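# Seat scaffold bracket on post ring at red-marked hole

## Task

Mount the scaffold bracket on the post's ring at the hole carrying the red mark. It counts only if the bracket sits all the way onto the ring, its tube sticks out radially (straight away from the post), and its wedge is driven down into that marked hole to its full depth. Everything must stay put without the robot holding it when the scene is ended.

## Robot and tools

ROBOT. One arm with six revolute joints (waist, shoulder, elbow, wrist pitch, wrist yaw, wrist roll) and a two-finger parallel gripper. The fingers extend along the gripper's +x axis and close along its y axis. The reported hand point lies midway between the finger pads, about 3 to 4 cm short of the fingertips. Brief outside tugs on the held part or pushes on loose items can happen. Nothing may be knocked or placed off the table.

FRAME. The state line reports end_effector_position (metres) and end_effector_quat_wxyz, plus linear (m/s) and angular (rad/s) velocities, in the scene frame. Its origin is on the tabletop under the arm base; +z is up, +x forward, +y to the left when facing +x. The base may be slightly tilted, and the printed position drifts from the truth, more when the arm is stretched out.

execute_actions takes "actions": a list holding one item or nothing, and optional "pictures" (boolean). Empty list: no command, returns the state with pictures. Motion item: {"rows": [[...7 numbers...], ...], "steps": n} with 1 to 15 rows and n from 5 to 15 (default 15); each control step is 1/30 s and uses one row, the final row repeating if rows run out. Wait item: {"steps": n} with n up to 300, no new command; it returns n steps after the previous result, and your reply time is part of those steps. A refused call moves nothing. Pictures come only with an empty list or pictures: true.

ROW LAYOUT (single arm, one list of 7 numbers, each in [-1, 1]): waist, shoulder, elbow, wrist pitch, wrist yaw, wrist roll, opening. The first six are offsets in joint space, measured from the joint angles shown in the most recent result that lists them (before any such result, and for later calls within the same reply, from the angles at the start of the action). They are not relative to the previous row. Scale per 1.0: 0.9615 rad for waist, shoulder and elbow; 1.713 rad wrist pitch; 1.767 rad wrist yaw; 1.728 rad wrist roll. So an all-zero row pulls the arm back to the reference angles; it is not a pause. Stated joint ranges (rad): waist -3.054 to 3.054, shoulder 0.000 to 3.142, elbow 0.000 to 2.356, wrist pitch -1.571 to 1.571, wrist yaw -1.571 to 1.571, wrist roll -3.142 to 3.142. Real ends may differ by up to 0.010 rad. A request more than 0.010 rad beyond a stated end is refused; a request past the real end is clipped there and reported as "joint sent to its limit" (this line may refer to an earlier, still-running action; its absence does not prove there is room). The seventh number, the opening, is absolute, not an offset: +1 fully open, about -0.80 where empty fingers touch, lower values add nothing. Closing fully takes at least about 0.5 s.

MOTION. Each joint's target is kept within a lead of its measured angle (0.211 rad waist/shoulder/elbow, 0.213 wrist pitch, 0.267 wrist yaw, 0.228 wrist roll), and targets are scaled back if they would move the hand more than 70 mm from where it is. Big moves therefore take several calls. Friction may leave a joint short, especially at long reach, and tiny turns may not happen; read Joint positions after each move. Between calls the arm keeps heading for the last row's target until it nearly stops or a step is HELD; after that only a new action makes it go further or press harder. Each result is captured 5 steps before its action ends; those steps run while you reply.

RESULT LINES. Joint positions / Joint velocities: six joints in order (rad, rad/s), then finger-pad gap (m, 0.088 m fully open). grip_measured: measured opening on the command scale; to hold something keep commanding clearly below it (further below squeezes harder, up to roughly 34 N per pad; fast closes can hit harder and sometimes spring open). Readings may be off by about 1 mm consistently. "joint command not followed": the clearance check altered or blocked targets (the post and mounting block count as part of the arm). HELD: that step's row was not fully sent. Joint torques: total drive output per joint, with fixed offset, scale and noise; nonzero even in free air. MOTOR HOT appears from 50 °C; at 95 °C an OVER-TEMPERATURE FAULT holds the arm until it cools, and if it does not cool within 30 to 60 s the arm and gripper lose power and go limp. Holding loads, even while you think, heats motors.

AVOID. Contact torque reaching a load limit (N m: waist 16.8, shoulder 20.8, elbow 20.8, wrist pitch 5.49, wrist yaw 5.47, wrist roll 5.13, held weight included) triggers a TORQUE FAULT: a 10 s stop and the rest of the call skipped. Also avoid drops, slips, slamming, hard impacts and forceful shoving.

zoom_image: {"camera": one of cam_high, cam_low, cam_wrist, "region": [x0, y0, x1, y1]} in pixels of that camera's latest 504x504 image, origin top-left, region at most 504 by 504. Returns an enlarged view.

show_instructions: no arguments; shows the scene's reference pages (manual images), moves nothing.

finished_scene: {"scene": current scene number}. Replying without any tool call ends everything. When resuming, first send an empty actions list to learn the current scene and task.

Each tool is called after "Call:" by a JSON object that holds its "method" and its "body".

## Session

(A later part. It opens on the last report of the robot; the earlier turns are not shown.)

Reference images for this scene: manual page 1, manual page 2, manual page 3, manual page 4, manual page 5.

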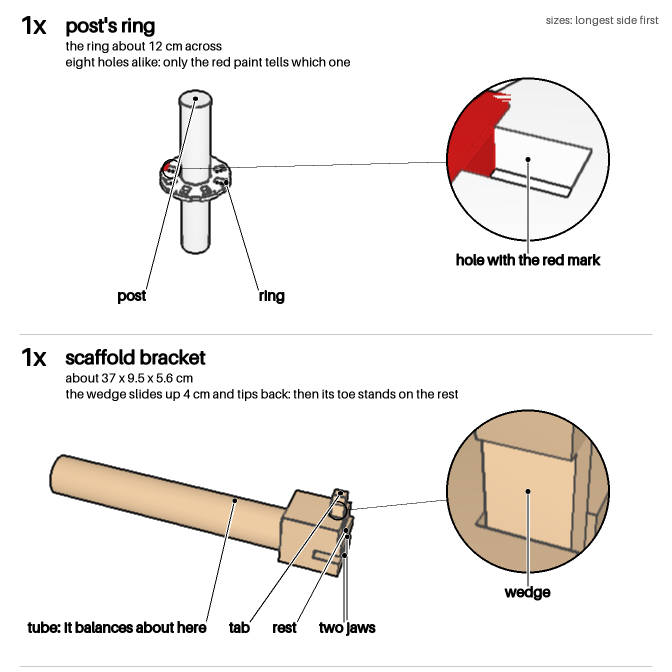

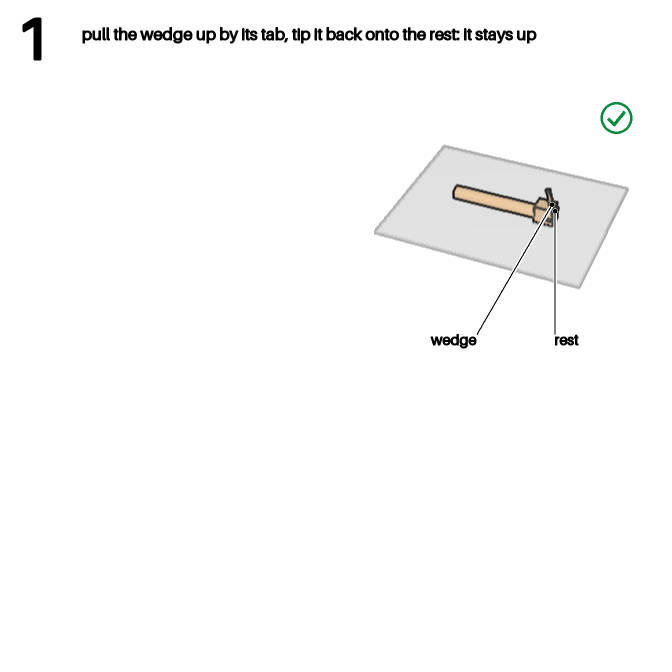

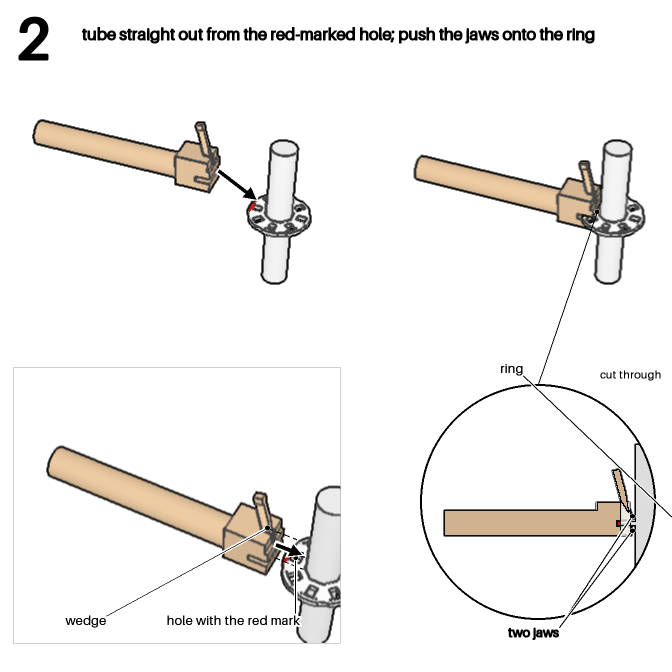

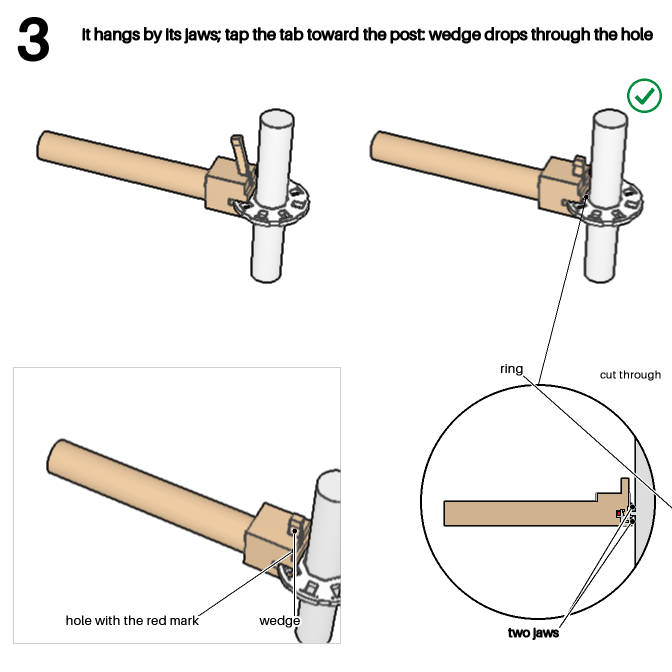

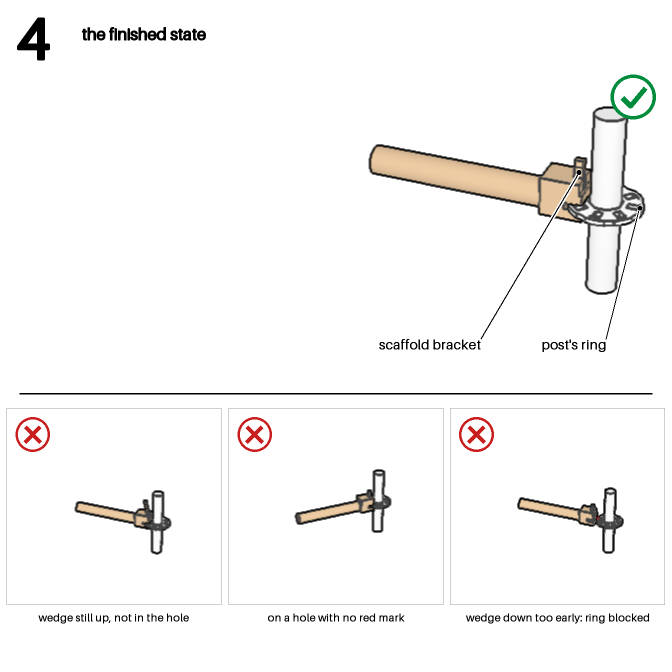

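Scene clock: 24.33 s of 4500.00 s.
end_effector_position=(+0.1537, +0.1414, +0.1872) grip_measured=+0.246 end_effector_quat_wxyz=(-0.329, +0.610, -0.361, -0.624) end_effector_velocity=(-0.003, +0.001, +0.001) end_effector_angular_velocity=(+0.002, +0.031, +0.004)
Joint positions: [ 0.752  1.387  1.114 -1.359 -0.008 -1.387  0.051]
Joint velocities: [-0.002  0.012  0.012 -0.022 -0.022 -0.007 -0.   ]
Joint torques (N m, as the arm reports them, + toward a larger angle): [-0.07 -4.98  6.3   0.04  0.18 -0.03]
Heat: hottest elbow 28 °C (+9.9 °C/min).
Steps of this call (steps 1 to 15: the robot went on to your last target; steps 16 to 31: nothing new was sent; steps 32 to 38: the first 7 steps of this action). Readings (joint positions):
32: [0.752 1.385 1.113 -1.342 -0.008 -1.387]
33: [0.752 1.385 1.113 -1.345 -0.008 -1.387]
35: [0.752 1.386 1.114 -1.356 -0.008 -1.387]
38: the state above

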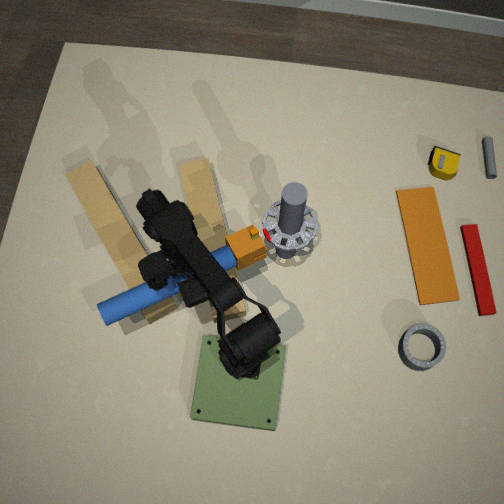

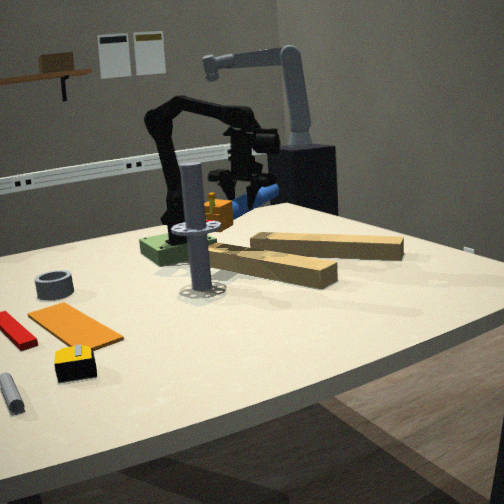

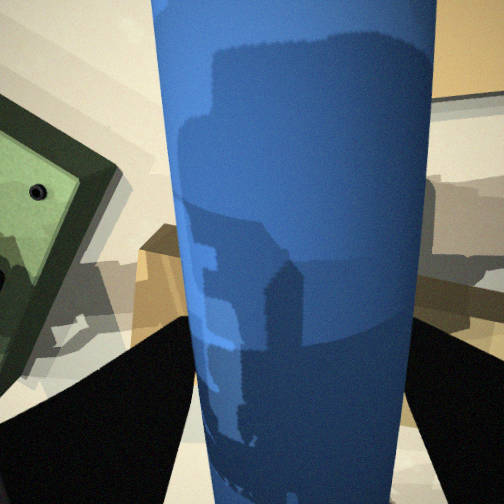

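Call:
{"method": "show_instructions", "body": {}}

Call:
{"method": "execute_actions", "body": {"actions": [{"rows":[[0,0.0,0.035,-0.02,0.0,0,-0.7]],"steps":12}]}}

Reference images for this scene: manual page 1, manual page 2, manual page 3, manual page 4, manual page 5.

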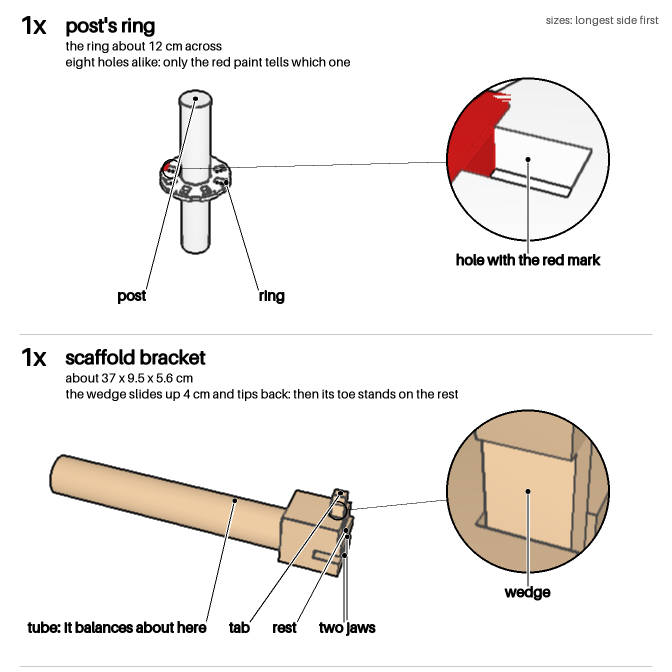

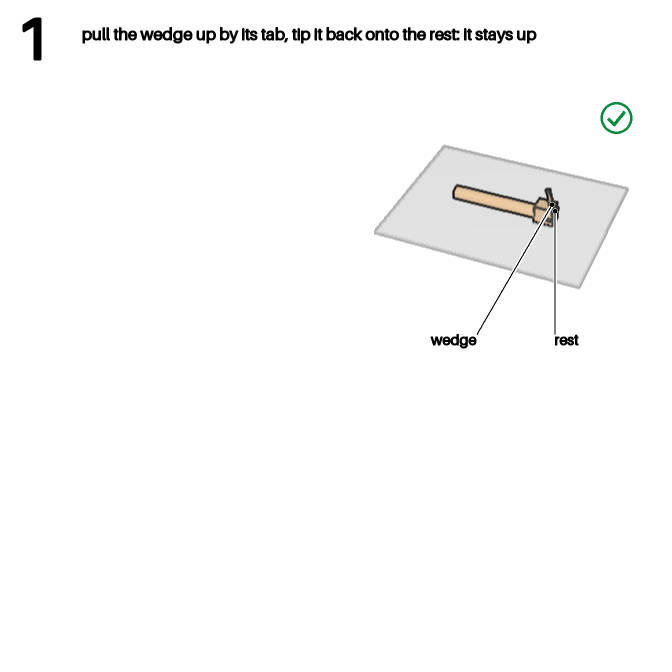

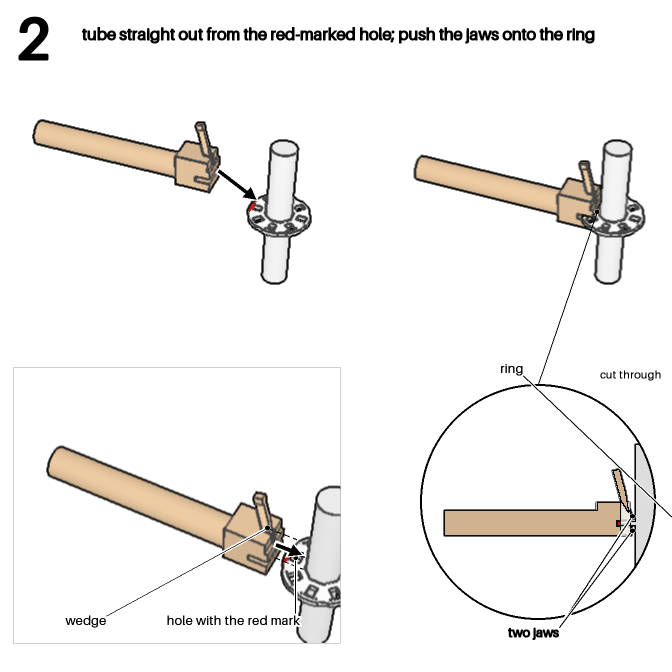

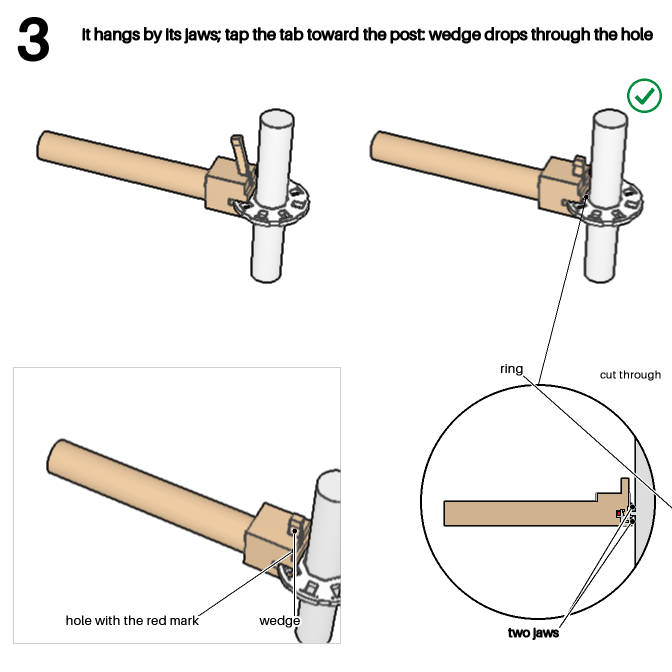

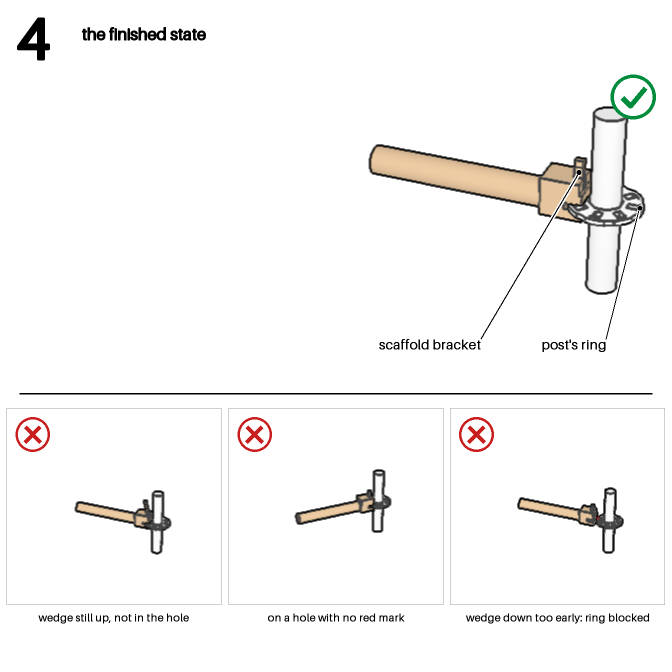

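Scene clock: 24.73 s of 4500.00 s.
end_effector_position=(+0.1516, +0.1397, +0.1901) grip_measured=+0.246 end_effector_quat_wxyz=(-0.324, +0.608, -0.366, -0.626) end_effector_velocity=(-0.004, -0.000, +0.003) end_effector_angular_velocity=(+0.008, +0.023, -0.011)
Joint positions: [ 0.752  1.39   1.127 -1.385 -0.009 -1.387  0.051]
Joint velocities: [-0.002 -0.002  0.007 -0.022 -0.022  0.007 -0.   ]
Joint torques (N m, as the arm reports them, + toward a larger angle): [-0.07 -5.03  6.4  -0.12 -0.08 -0.02]
Heat: hottest elbow 28 °C (+9.7 °C/min).
Steps of this call (steps 1 to 5: the last 5 steps of your previous action; steps 6 to 12: the first 7 steps of this action). Readings (joint positions):
6: [0.752 1.388 1.118 -1.364 -0.008 -1.387]
7: [0.752 1.390 1.121 -1.373 -0.008 -1.387]
9: [0.752 1.390 1.125 -1.383 -0.008 -1.387]
12: the state above

Call:
{"method": "execute_actions", "body": {"actions": [{"rows":[[0,0.016,0.02,0.03,0.004,0,-0.7]],"steps":14}], "pictures": true}}

Call:
{"method": "zoom_image", "body": {"camera": "cam_high", "region": [60, 150, 340, 340]}}

Call:
{"method": "zoom_image", "body": {"camera": "cam_low", "region": [170, 180, 250, 250]}}

Scene clock: 25.30 s of 4500.00 s.
end_effector_position=(+0.1603, +0.1477, +0.1864) grip_measured=+0.246 end_effector_quat_wxyz=(-0.334, +0.612, -0.356, -0.623) end_effector_velocity=(-0.004, -0.003, +0.000) end_effector_angular_velocity=(-0.009, +0.021, +0.005)
Joint positions: [ 0.752  1.409  1.13  -1.337 -0.01  -1.387  0.051]
Joint velocities: [-0.002 -0.002 -0.002 -0.022 -0.007 -0.007 -0.   ]
Joint torques (N m, as the arm reports them, + toward a larger angle): [-0.07 -5.38  6.08  0.45  0.18 -0.01]
Heat: hottest elbow 28 °C (+9.5 °C/min).
Steps of this call (steps 1 to 5: the last 5 steps of your previous action; steps 6 to 8: the robot went on to your last target; steps 9 to 17: the first 9 steps of this action). Readings (joint positions):
9: [0.752 1.392 1.128 -1.386 -0.010 -1.387]
10: [0.752 1.395 1.128 -1.374 -0.010 -1.387]
12: [0.752 1.403 1.129 -1.343 -0.010 -1.387]
16: [0.752 1.409 1.130 -1.337 -0.010 -1.387]
17: the state above

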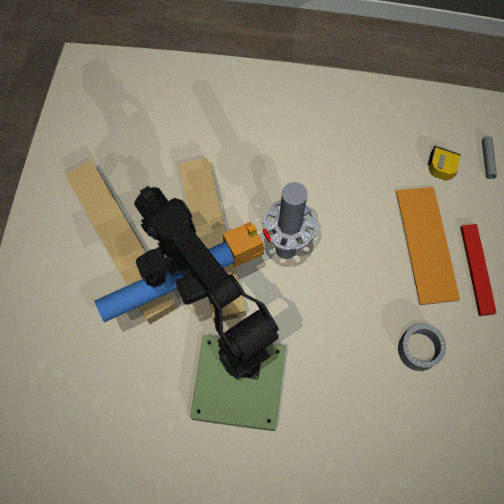

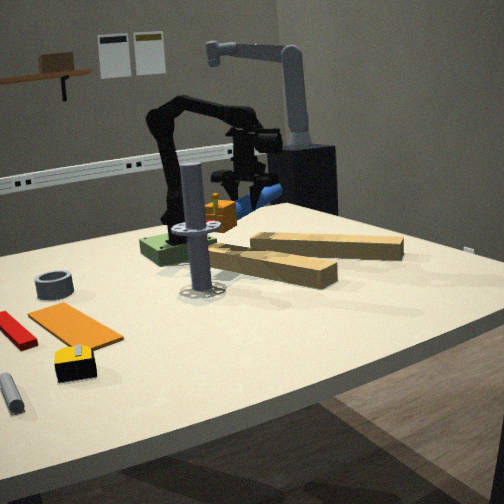

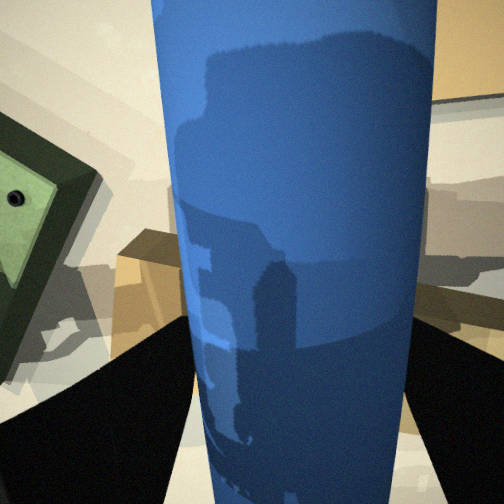

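Region (60, 150, 340, 340) of cam_high's 504x504 image, scaled by 1.800, with more detail than that image has; it fills the top 342 rows of this view, and the rest is white.

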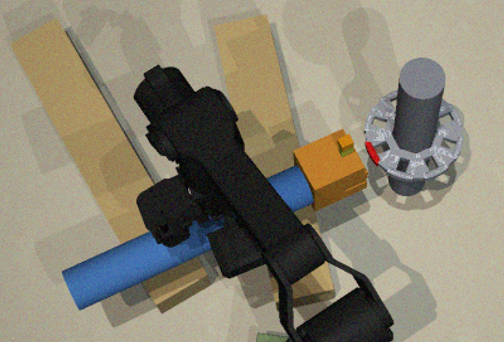

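Region (170, 180, 250, 250) of cam_low's 504x504 image, scaled by 6.300, with more detail than that image has; it fills the top 441 rows of this view, and the rest is white.

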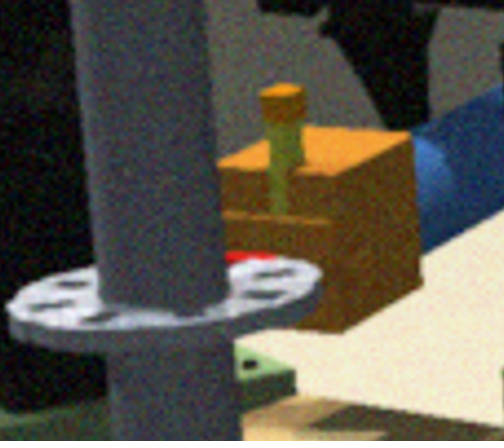

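Call:
{"method": "execute_actions", "body": {"actions": [{"rows":[[0,-0.014,0.02,-0.005,0.004,0,-0.7]],"steps":14}]}}

Scene clock: 25.90 s of 4500.00 s.
end_effector_position=(+0.1597, +0.1472, +0.1864) grip_measured=+0.246 end_effector_quat_wxyz=(-0.333, +0.611, -0.357, -0.623) end_effector_velocity=(+0.002, -0.001, +0.001) end_effector_angular_velocity=(+0.003, -0.013, +0.020)
Joint positions: [ 0.752  1.409  1.13  -1.34  -0.01  -1.387  0.051]
Joint velocities: [-0.002 -0.007 -0.002  0.007  0.007 -0.022 -0.   ]
Joint torques (N m, as the arm reports them, + toward a larger angle): [-0.03 -6.48  6.32  0.07  0.15 -0.01]
Heat: hottest elbow 28 °C (+9.3 °C/min).
Steps of this call (steps 1 to 5: the last 5 steps of your previous action; steps 6 to 9: the robot went on to your last target; steps 10 to 18: the first 9 steps of this action). Readings (joint positions):
10: [0.752 1.409 1.130 -1.335 -0.010 -1.387]
11: [0.752 1.409 1.130 -1.335 -0.010 -1.387]
13: [0.752 1.409 1.130 -1.337 -0.010 -1.387]
17: [0.752 1.409 1.130 -1.340 -0.010 -1.387]
18: the state above

Call:
{"method": "execute_actions", "body": {"actions": [{"rows":[[0,-0.03,0.045,-0.005,0.004,0,-0.7]],"steps":14}]}}

Call:
{"method": "execute_actions", "body": {"actions": [], "pictures": true}}

Call:
{"method": "zoom_image", "body": {"camera": "cam_low", "region": [170, 180, 250, 250]}}

Call:
{"method": "zoom_image", "body": {"camera": "cam_high", "region": [60, 150, 340, 340]}}

Scene clock: 26.40 s of 4500.00 s.
end_effector_position=(+0.1625, +0.1498, +0.1953) grip_measured=+0.246 end_effector_quat_wxyz=(-0.345, +0.615, -0.345, -0.619) end_effector_velocity=(-0.003, +0.001, -0.001) end_effector_angular_velocity=(+0.008, +0.024, +0.005)
Joint positions: [ 0.752  1.395  1.154 -1.344 -0.01  -1.387  0.051]
Joint velocities: [-0.002  0.002 -0.002 -0.007 -0.022 -0.007  0.   ]
Joint torques (N m, as the arm reports them, + toward a larger angle): [-0.07 -6.52  6.35  0.16  0.17  0.  ]
Heat: hottest elbow 28 °C (+9.1 °C/min).
Steps of this call (steps 1 to 5: the last 5 steps of your previous action; step 6: the robot went on to your last target; steps 7 to 15: the first 9 steps of this action). Readings (joint positions):
7: [0.752 1.408 1.132 -1.342 -0.010 -1.387]
8: [0.752 1.407 1.136 -1.344 -0.010 -1.387]
10: [0.752 1.402 1.145 -1.344 -0.010 -1.387]
14: [0.752 1.395 1.154 -1.344 -0.010 -1.387]
15: the state above

Scene clock: 26.57 s of 4500.00 s.
end_effector_position=(+0.1625, +0.1498, +0.1953) grip_measured=+0.246 end_effector_quat_wxyz=(-0.345, +0.615, -0.345, -0.619) end_effector_velocity=(-0.001, -0.004, -0.001) end_effector_angular_velocity=(-0.014, +0.004, -0.015)
Joint positions: [ 0.752  1.395  1.154 -1.344 -0.01  -1.387  0.051]
Joint velocities: [-0.007 -0.002 -0.007 -0.007  0.007  0.007 -0.   ]
Joint torques (N m, as the arm reports them, + toward a larger angle): [-0.06 -6.53  6.36  0.17  0.16 -0.01]
Heat: hottest elbow 28 °C (+9.0 °C/min).
Kept back: nothing.
Steps of this call (steps 1 to 5: the last 5 steps of your previous action). Readings (joint positions):
1: [0.752 1.395 1.154 -1.344 -0.010 -1.387]
2: [0.752 1.395 1.154 -1.344 -0.010 -1.387]
4: [0.752 1.395 1.154 -1.344 -0.010 -1.387]
5: the state above

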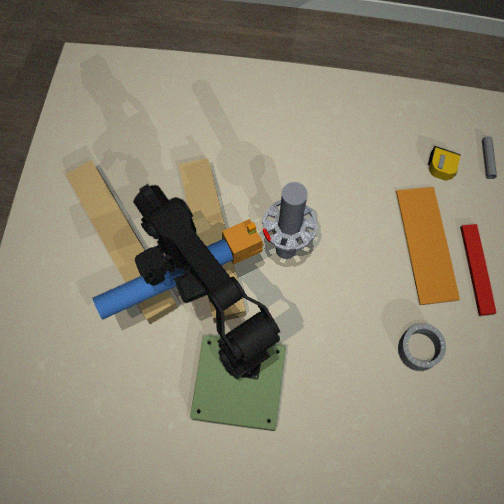

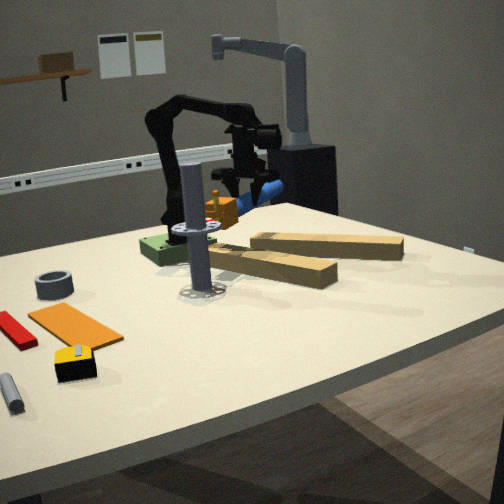

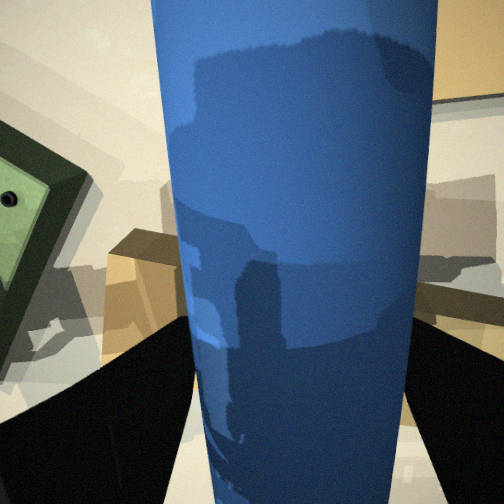

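Region (170, 180, 250, 250) of cam_low's 504x504 image, scaled by 6.300, with more detail than that image has; it fills the top 441 rows of this view, and the rest is white.

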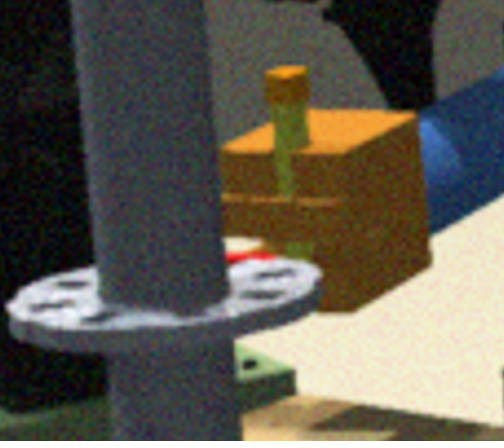

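Region (60, 150, 340, 340) of cam_high's 504x504 image, scaled by 1.800, with more detail than that image has; it fills the top 342 rows of this view, and the rest is white.

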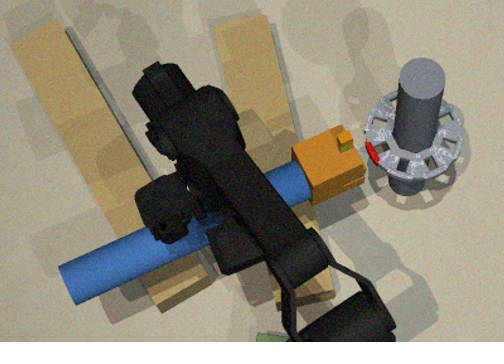

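Call:
{"method": "execute_actions", "body": {"actions": [{"rows":[[-0.06,0,0,0,0.004,-0.031,-0.7]],"steps":14}]}}

Call:
{"method": "execute_actions", "body": {"actions": [], "pictures": true}}

Call:
{"method": "zoom_image", "body": {"camera": "cam_low", "region": [170, 180, 250, 250]}}

Call:
{"method": "zoom_image", "body": {"camera": "cam_high", "region": [60, 150, 340, 340]}}

Scene clock: 27.23 s of 4500.00 s.
end_effector_position=(+0.1702, +0.1397, +0.1936) grip_measured=+0.246 end_effector_quat_wxyz=(-0.344, +0.614, -0.349, -0.618) end_effector_velocity=(-0.004, -0.001, -0.005) end_effector_angular_velocity=(+0.000, +0.035, +0.014)
Joint positions: [ 0.697  1.398  1.15  -1.345 -0.006 -1.437  0.051]
Joint velocities: [-0.007  0.007 -0.012 -0.007 -0.022 -0.022 -0.   ]
Joint torques (N m, as the arm reports them, + toward a larger angle): [-0.42 -5.19  5.09  0.43  0.02 -0.07]
Heat: hottest elbow 29 °C (+11.0 °C/min).
Steps of this call (steps 1 to 11: the robot went on to your last target; steps 12 to 20: the first 9 steps of this action). Readings (joint positions):
12: [0.747 1.395 1.154 -1.345 -0.012 -1.397]
13: [0.734 1.395 1.153 -1.345 -0.013 -1.413]
15: [0.710 1.396 1.153 -1.345 -0.008 -1.425]
19: [0.697 1.398 1.150 -1.345 -0.006 -1.436]
20: the state above

Scene clock: 27.40 s of 4500.00 s.
end_effector_position=(+0.1701, +0.1396, +0.1935) grip_measured=+0.246 end_effector_quat_wxyz=(-0.343, +0.615, -0.349, -0.619) end_effector_velocity=(-0.001, -0.003, -0.000) end_effector_angular_velocity=(-0.010, +0.001, +0.005)
Joint positions: [ 0.697  1.398  1.149 -1.345 -0.006 -1.438  0.051]
Joint velocities: [-0.002 -0.002 -0.002 -0.007  0.007 -0.007  0.   ]
Joint torques (N m, as the arm reports them, + toward a larger angle): [-0.36 -5.26  4.96  0.46  0.03 -0.05]
Heat: hottest elbow 29 °C (+10.9 °C/min).
Kept back: nothing.
Steps of this call (steps 1 to 5: the last 5 steps of your previous action). Readings (joint positions):
1: [0.697 1.398 1.149 -1.345 -0.006 -1.437]
2: [0.697 1.398 1.149 -1.345 -0.006 -1.438]
4: [0.697 1.398 1.149 -1.345 -0.006 -1.438]
5: the state above

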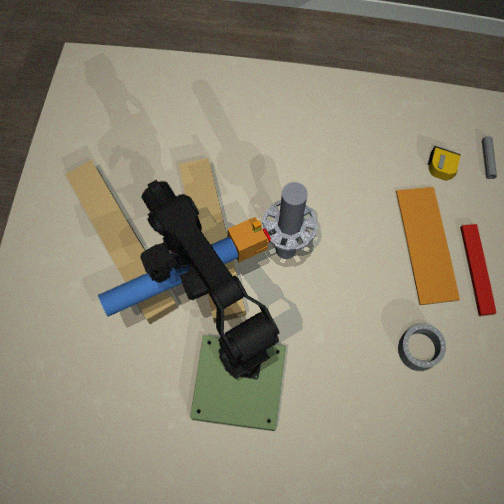

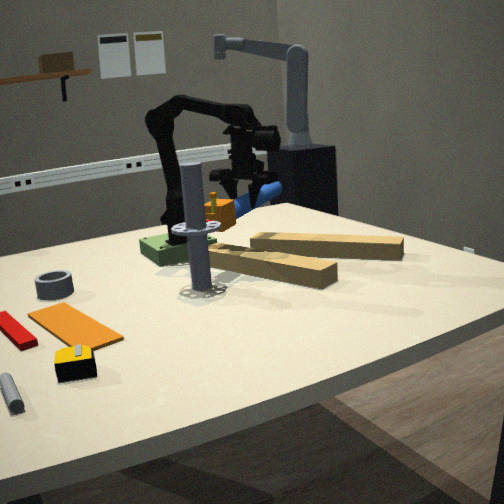

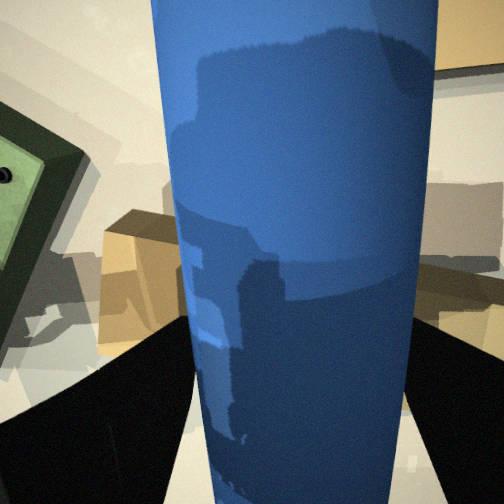

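Region (170, 180, 250, 250) of cam_low's 504x504 image, scaled by 6.300, with more detail than that image has; it fills the top 441 rows of this view, and the rest is white.

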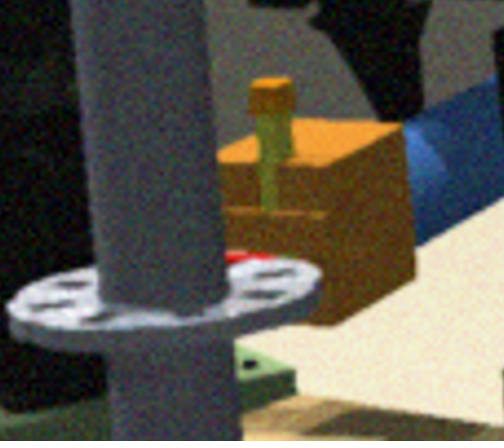

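Region (60, 150, 340, 340) of cam_high's 504x504 image, scaled by 1.800, with more detail than that image has; it fills the top 342 rows of this view, and the rest is white.

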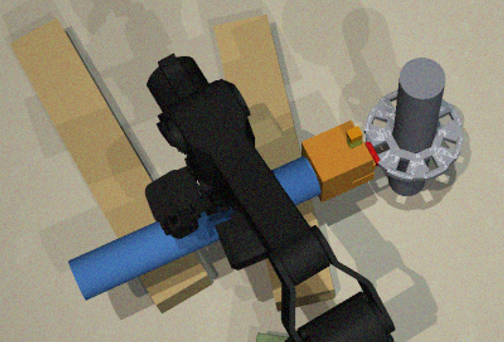

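Call:
{"method": "execute_actions", "body": {"actions": [{"rows":[[-0.05,-0.012,0.012,0,0.004,-0.026,-0.7]],"steps":14}]}}

Call:
{"method": "execute_actions", "body": {"actions": [], "pictures": true}}

Call:
{"method": "zoom_image", "body": {"camera": "cam_low", "region": [170, 180, 250, 250]}}

Call:
{"method": "zoom_image", "body": {"camera": "cam_high", "region": [60, 150, 340, 340]}}

Scene clock: 28.03 s of 4500.00 s.
end_effector_position=(+0.1727, +0.1365, +0.1937) grip_measured=+0.246 end_effector_quat_wxyz=(-0.344, +0.610, -0.345, -0.625) end_effector_velocity=(-0.005, -0.003, -0.000) end_effector_angular_velocity=(+0.005, +0.031, +0.009)
Joint positions: [ 0.669  1.397  1.149 -1.344 -0.022 -1.473  0.051]
Joint velocities: [-0.012 -0.002 -0.002 -0.022 -0.022 -0.022 -0.   ]
Joint torques (N m, as the arm reports them, + toward a larger angle): [-1.88 -6.04  5.63  0.43  0.85 -0.3 ]
Heat: hottest elbow 29 °C (+10.7 °C/min).
Steps of this call (steps 1 to 10: the robot went on to your last target; steps 11 to 19: the first 9 steps of this action). Readings (joint positions):
11: [0.693 1.398 1.149 -1.345 -0.008 -1.448]
12: [0.682 1.398 1.149 -1.345 -0.010 -1.461]
14: [0.670 1.398 1.149 -1.344 -0.020 -1.469]
18: [0.669 1.397 1.149 -1.344 -0.021 -1.472]
19: the state above

Scene clock: 28.20 s of 4500.00 s.
end_effector_position=(+0.1727, +0.1364, +0.1938) grip_measured=+0.246 end_effector_quat_wxyz=(-0.344, +0.610, -0.344, -0.625) end_effector_velocity=(-0.005, -0.003, -0.001) end_effector_angular_velocity=(-0.010, +0.026, +0.019)
Joint positions: [ 0.668  1.397  1.149 -1.344 -0.023 -1.474  0.051]
Joint velocities: [-0.002 -0.002 -0.007 -0.022 -0.007 -0.022 -0.   ]
Joint torques (N m, as the arm reports them, + toward a larger angle): [-1.83 -5.99  5.59  0.41  0.87 -0.33]
Heat: hottest elbow 29 °C (+10.6 °C/min).
Kept back: nothing.
Steps of this call (steps 1 to 5: the last 5 steps of your previous action). Readings (joint positions):
1: [0.668 1.397 1.149 -1.344 -0.022 -1.473]
2: [0.668 1.397 1.149 -1.344 -0.022 -1.474]
4: [0.668 1.397 1.149 -1.344 -0.023 -1.474]
5: the state above

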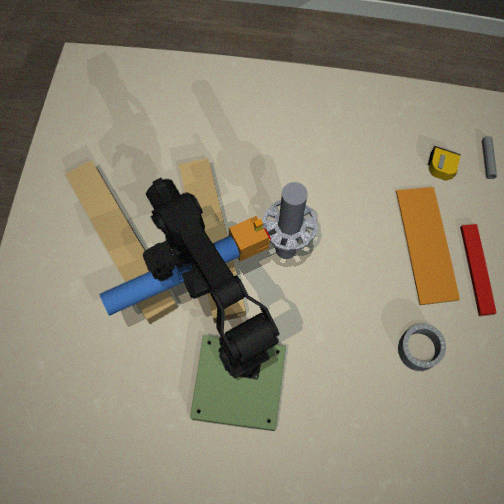

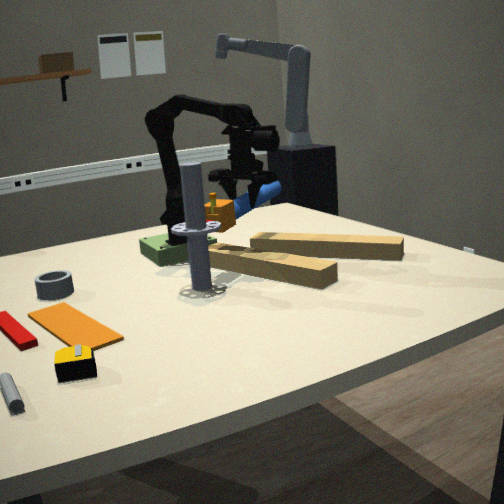

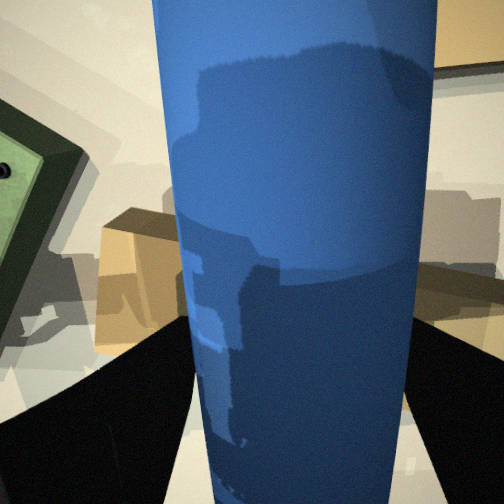

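Region (170, 180, 250, 250) of cam_low's 504x504 image, scaled by 6.300, with more detail than that image has; it fills the top 441 rows of this view, and the rest is white.

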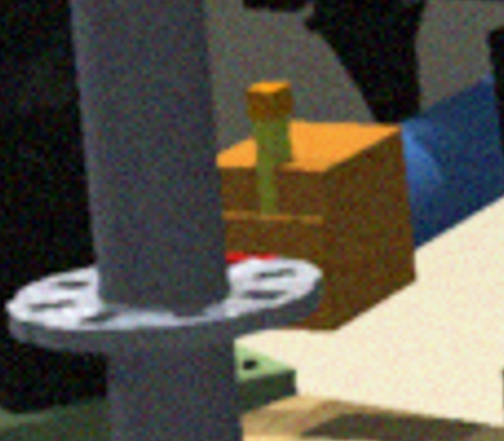

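Region (60, 150, 340, 340) of cam_high's 504x504 image, scaled by 1.800, with more detail than that image has; it fills the top 342 rows of this view, and the rest is white.

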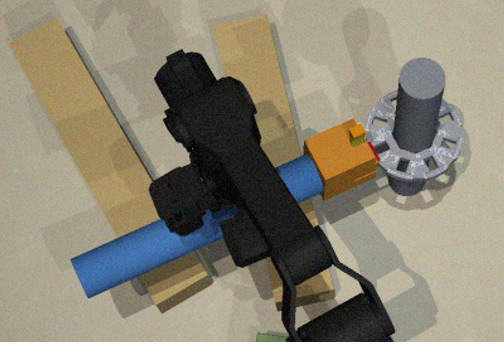

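Call:
{"method": "execute_actions", "body": {"actions": [{"rows":[[0.005,-0.01,0.04,-0.01,0.012,0,-0.7]],"steps":14}]}}

Call:
{"method": "execute_actions", "body": {"actions": [{"rows":[[-0.04,-0.01,0.015,0,0.004,-0.02,-0.7]],"steps":14}]}}

Call:
{"method": "execute_actions", "body": {"actions": [], "pictures": true}}

Call:
{"method": "zoom_image", "body": {"camera": "cam_low", "region": [170, 180, 250, 250]}}

Call:
{"method": "zoom_image", "body": {"camera": "cam_high", "region": [60, 150, 340, 340]}}

Scene clock: 29.53 s of 4500.00 s.
end_effector_position=(+0.1730, +0.1367, +0.1977) grip_measured=+0.245 end_effector_quat_wxyz=(-0.343, +0.613, -0.344, -0.623) end_effector_velocity=(-0.001, -0.001, +0.001) end_effector_angular_velocity=(-0.007, -0.003, +0.024)
Joint positions: [ 0.672  1.397  1.165 -1.358 -0.016 -1.472  0.051]
Joint velocities: [ 0.002 -0.002  0.002 -0.007  0.007 -0.022 -0.   ]
Joint torques (N m, as the arm reports them, + toward a larger angle): [-0.03 -6.01  6.7   0.22  0.48 -0.08]
Heat: hottest elbow 29 °C (+10.2 °C/min).
Steps of this call (steps 1 to 15: the robot went on to your last target; steps 16 to 31: nothing new was sent; steps 32 to 40: the first 9 steps of this action). Readings (joint positions):
32: [0.667 1.397 1.151 -1.345 -0.023 -1.476]
33: [0.669 1.397 1.154 -1.349 -0.021 -1.476]
35: [0.671 1.397 1.159 -1.355 -0.018 -1.475]
39: [0.672 1.397 1.164 -1.357 -0.016 -1.472]
40: the state above

Scene clock: 30.00 s of 4500.00 s.
end_effector_position=(+0.1731, +0.1360, +0.1981) grip_measured=+0.244 end_effector_quat_wxyz=(-0.344, +0.607, -0.340, -0.631) end_effector_velocity=(-0.001, -0.002, -0.000) end_effector_angular_velocity=(+0.002, +0.010, +0.015)
Joint positions: [ 0.655  1.396  1.166 -1.36  -0.037 -1.494  0.051]
Joint velocities: [-0.007 -0.002 -0.002 -0.007 -0.007 -0.022 -0.   ]
Joint torques (N m, as the arm reports them, + toward a larger angle): [-2.21 -5.84  5.87  0.59  1.08 -0.37]
Heat: hottest elbow 29 °C (+10.0 °C/min).
Steps of this call (steps 1 to 5: the last 5 steps of your previous action; steps 6 to 14: the first 9 steps of this action, its rows measured from where the robot was after step 5). Readings (joint positions):
5: [0.672 1.397 1.165 -1.358 -0.016 -1.472]
6: [0.670 1.397 1.165 -1.359 -0.018 -1.475]
7: [0.665 1.397 1.165 -1.360 -0.024 -1.482]
9: [0.659 1.396 1.166 -1.360 -0.032 -1.489]
13: [0.656 1.396 1.166 -1.360 -0.037 -1.493]
14: the state above

Scene clock: 30.17 s of 4500.00 s.
end_effector_position=(+0.1732, +0.1359, +0.1981) grip_measured=+0.244 end_effector_quat_wxyz=(-0.345, +0.607, -0.339, -0.631) end_effector_velocity=(-0.002, -0.001, -0.000) end_effector_angular_velocity=(+0.002, +0.010, +0.005)
Joint positions: [ 0.654  1.396  1.166 -1.36  -0.038 -1.495  0.051]
Joint velocities: [-0.002 -0.002 -0.002 -0.007 -0.007 -0.007 -0.   ]
Joint torques (N m, as the arm reports them, + toward a larger angle): [-2.11 -5.91  5.82  0.58  1.09 -0.38]
Heat: hottest elbow 29 °C (+9.9 °C/min).
Kept back: nothing.
Steps of this call (steps 1 to 5: the last 5 steps of your previous action). Readings (joint positions):
1: [0.655 1.396 1.166 -1.360 -0.037 -1.494]
2: [0.655 1.396 1.166 -1.360 -0.037 -1.494]
4: [0.654 1.396 1.166 -1.360 -0.038 -1.495]
5: the state above

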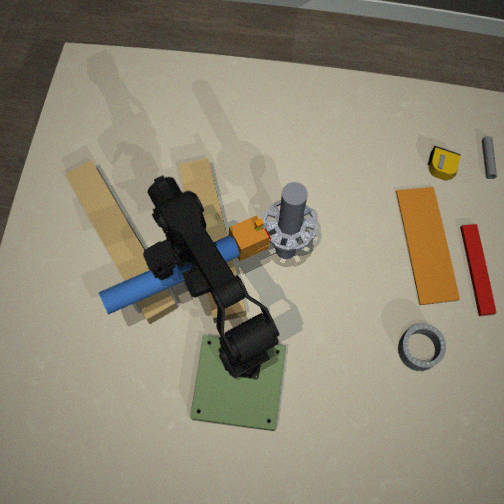

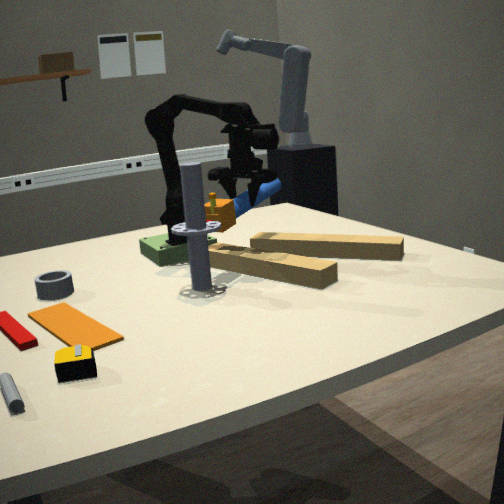

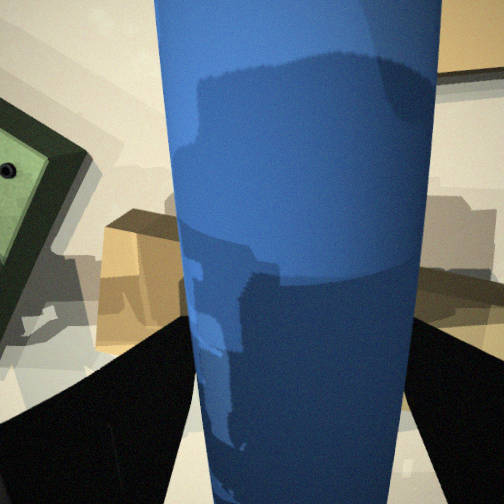

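Region (170, 180, 250, 250) of cam_low's 504x504 image, scaled by 6.300, with more detail than that image has; it fills the top 441 rows of this view, and the rest is white.

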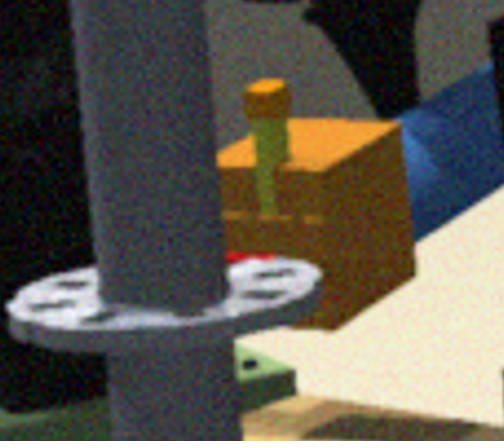

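Region (60, 150, 340, 340) of cam_high's 504x504 image, scaled by 1.800, with more detail than that image has; it fills the top 342 rows of this view, and the rest is white.

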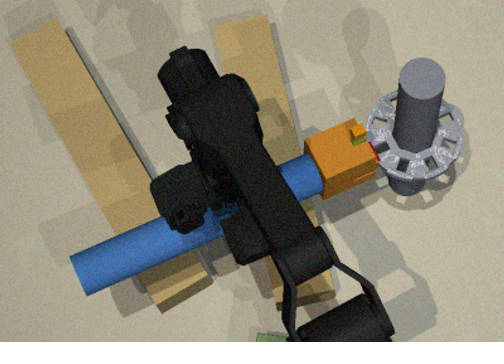

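Call:
{"method": "execute_actions", "body": {"actions": [{"rows":[[0.035,-0.008,0.015,0,0.035,0.02,-0.7]],"steps":14}]}}

Call:
{"method": "execute_actions", "body": {"actions": [], "pictures": true}}

Call:
{"method": "zoom_image", "body": {"camera": "cam_low", "region": [170, 180, 250, 250]}}

Scene clock: 30.70 s of 4500.00 s.
end_effector_position=(+0.1724, +0.1370, +0.1980) grip_measured=+0.243 end_effector_quat_wxyz=(-0.337, +0.622, -0.344, -0.618) end_effector_velocity=(-0.002, -0.003, -0.000) end_effector_angular_velocity=(-0.022, -0.008, -0.010)
Joint positions: [ 0.689  1.396  1.166 -1.36   0.005 -1.466  0.051]
Joint velocities: [ 0.012 -0.007 -0.007 -0.007  0.022  0.022 -0.   ]
Joint torques (N m, as the arm reports them, + toward a larger angle): [-0.33 -5.74  5.89  0.41  0.65  0.1 ]
Heat: hottest elbow 29 °C (+9.8 °C/min).
Steps of this call (steps 1 to 7: the robot went on to your last target; steps 8 to 16: the first 9 steps of this action). Readings (joint positions):
8: [0.658 1.396 1.166 -1.360 -0.033 -1.492]
9: [0.669 1.396 1.166 -1.360 -0.021 -1.484]
11: [0.682 1.396 1.166 -1.360 -0.004 -1.472]
15: [0.689 1.396 1.166 -1.360 0.004 -1.466]
16: the state above

Scene clock: 30.87 s of 4500.00 s.
end_effector_position=(+0.1724, +0.1370, +0.1980) grip_measured=+0.243 end_effector_quat_wxyz=(-0.337, +0.622, -0.344, -0.617) end_effector_velocity=(-0.006, -0.001, -0.000) end_effector_angular_velocity=(+0.004, +0.031, +0.005)
Joint positions: [ 0.69   1.396  1.166 -1.36   0.006 -1.464  0.051]
Joint velocities: [-0.002 -0.002 -0.002 -0.022 -0.022 -0.007 -0.   ]
Joint torques (N m, as the arm reports them, + toward a larger angle): [-0.26 -5.68  5.92  0.43  0.63  0.08]
Heat: hottest elbow 29 °C (+9.7 °C/min).
Kept back: nothing.
Steps of this call (steps 1 to 5: the last 5 steps of your previous action). Readings (joint positions):
1: [0.689 1.396 1.166 -1.360 0.006 -1.465]
2: [0.690 1.396 1.166 -1.360 0.006 -1.464]
4: [0.690 1.396 1.166 -1.360 0.006 -1.464]
5: the state above

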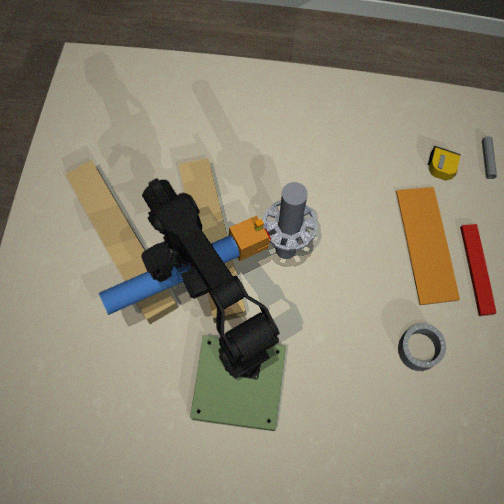

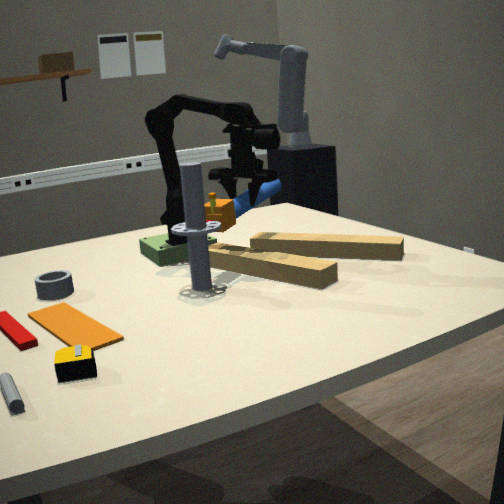

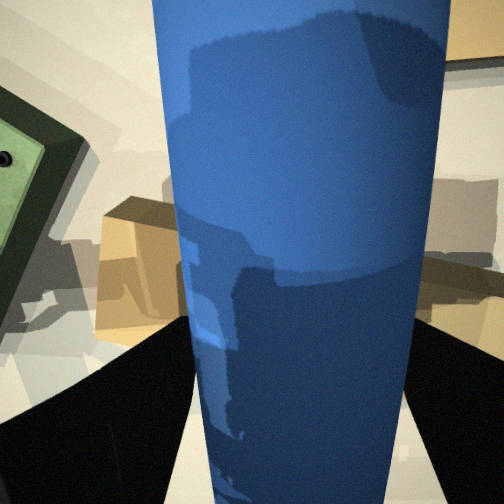

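Region (170, 180, 250, 250) of cam_low's 504x504 image, scaled by 6.300, with more detail than that image has; it fills the top 441 rows of this view, and the rest is white.

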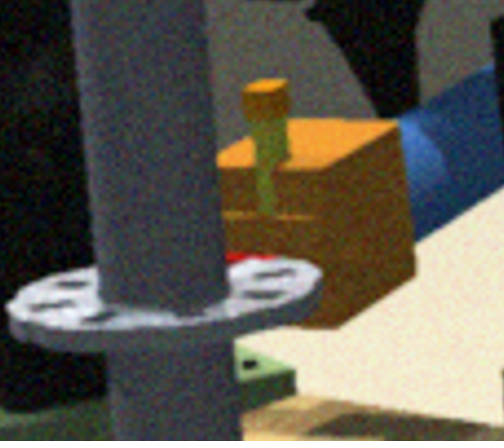

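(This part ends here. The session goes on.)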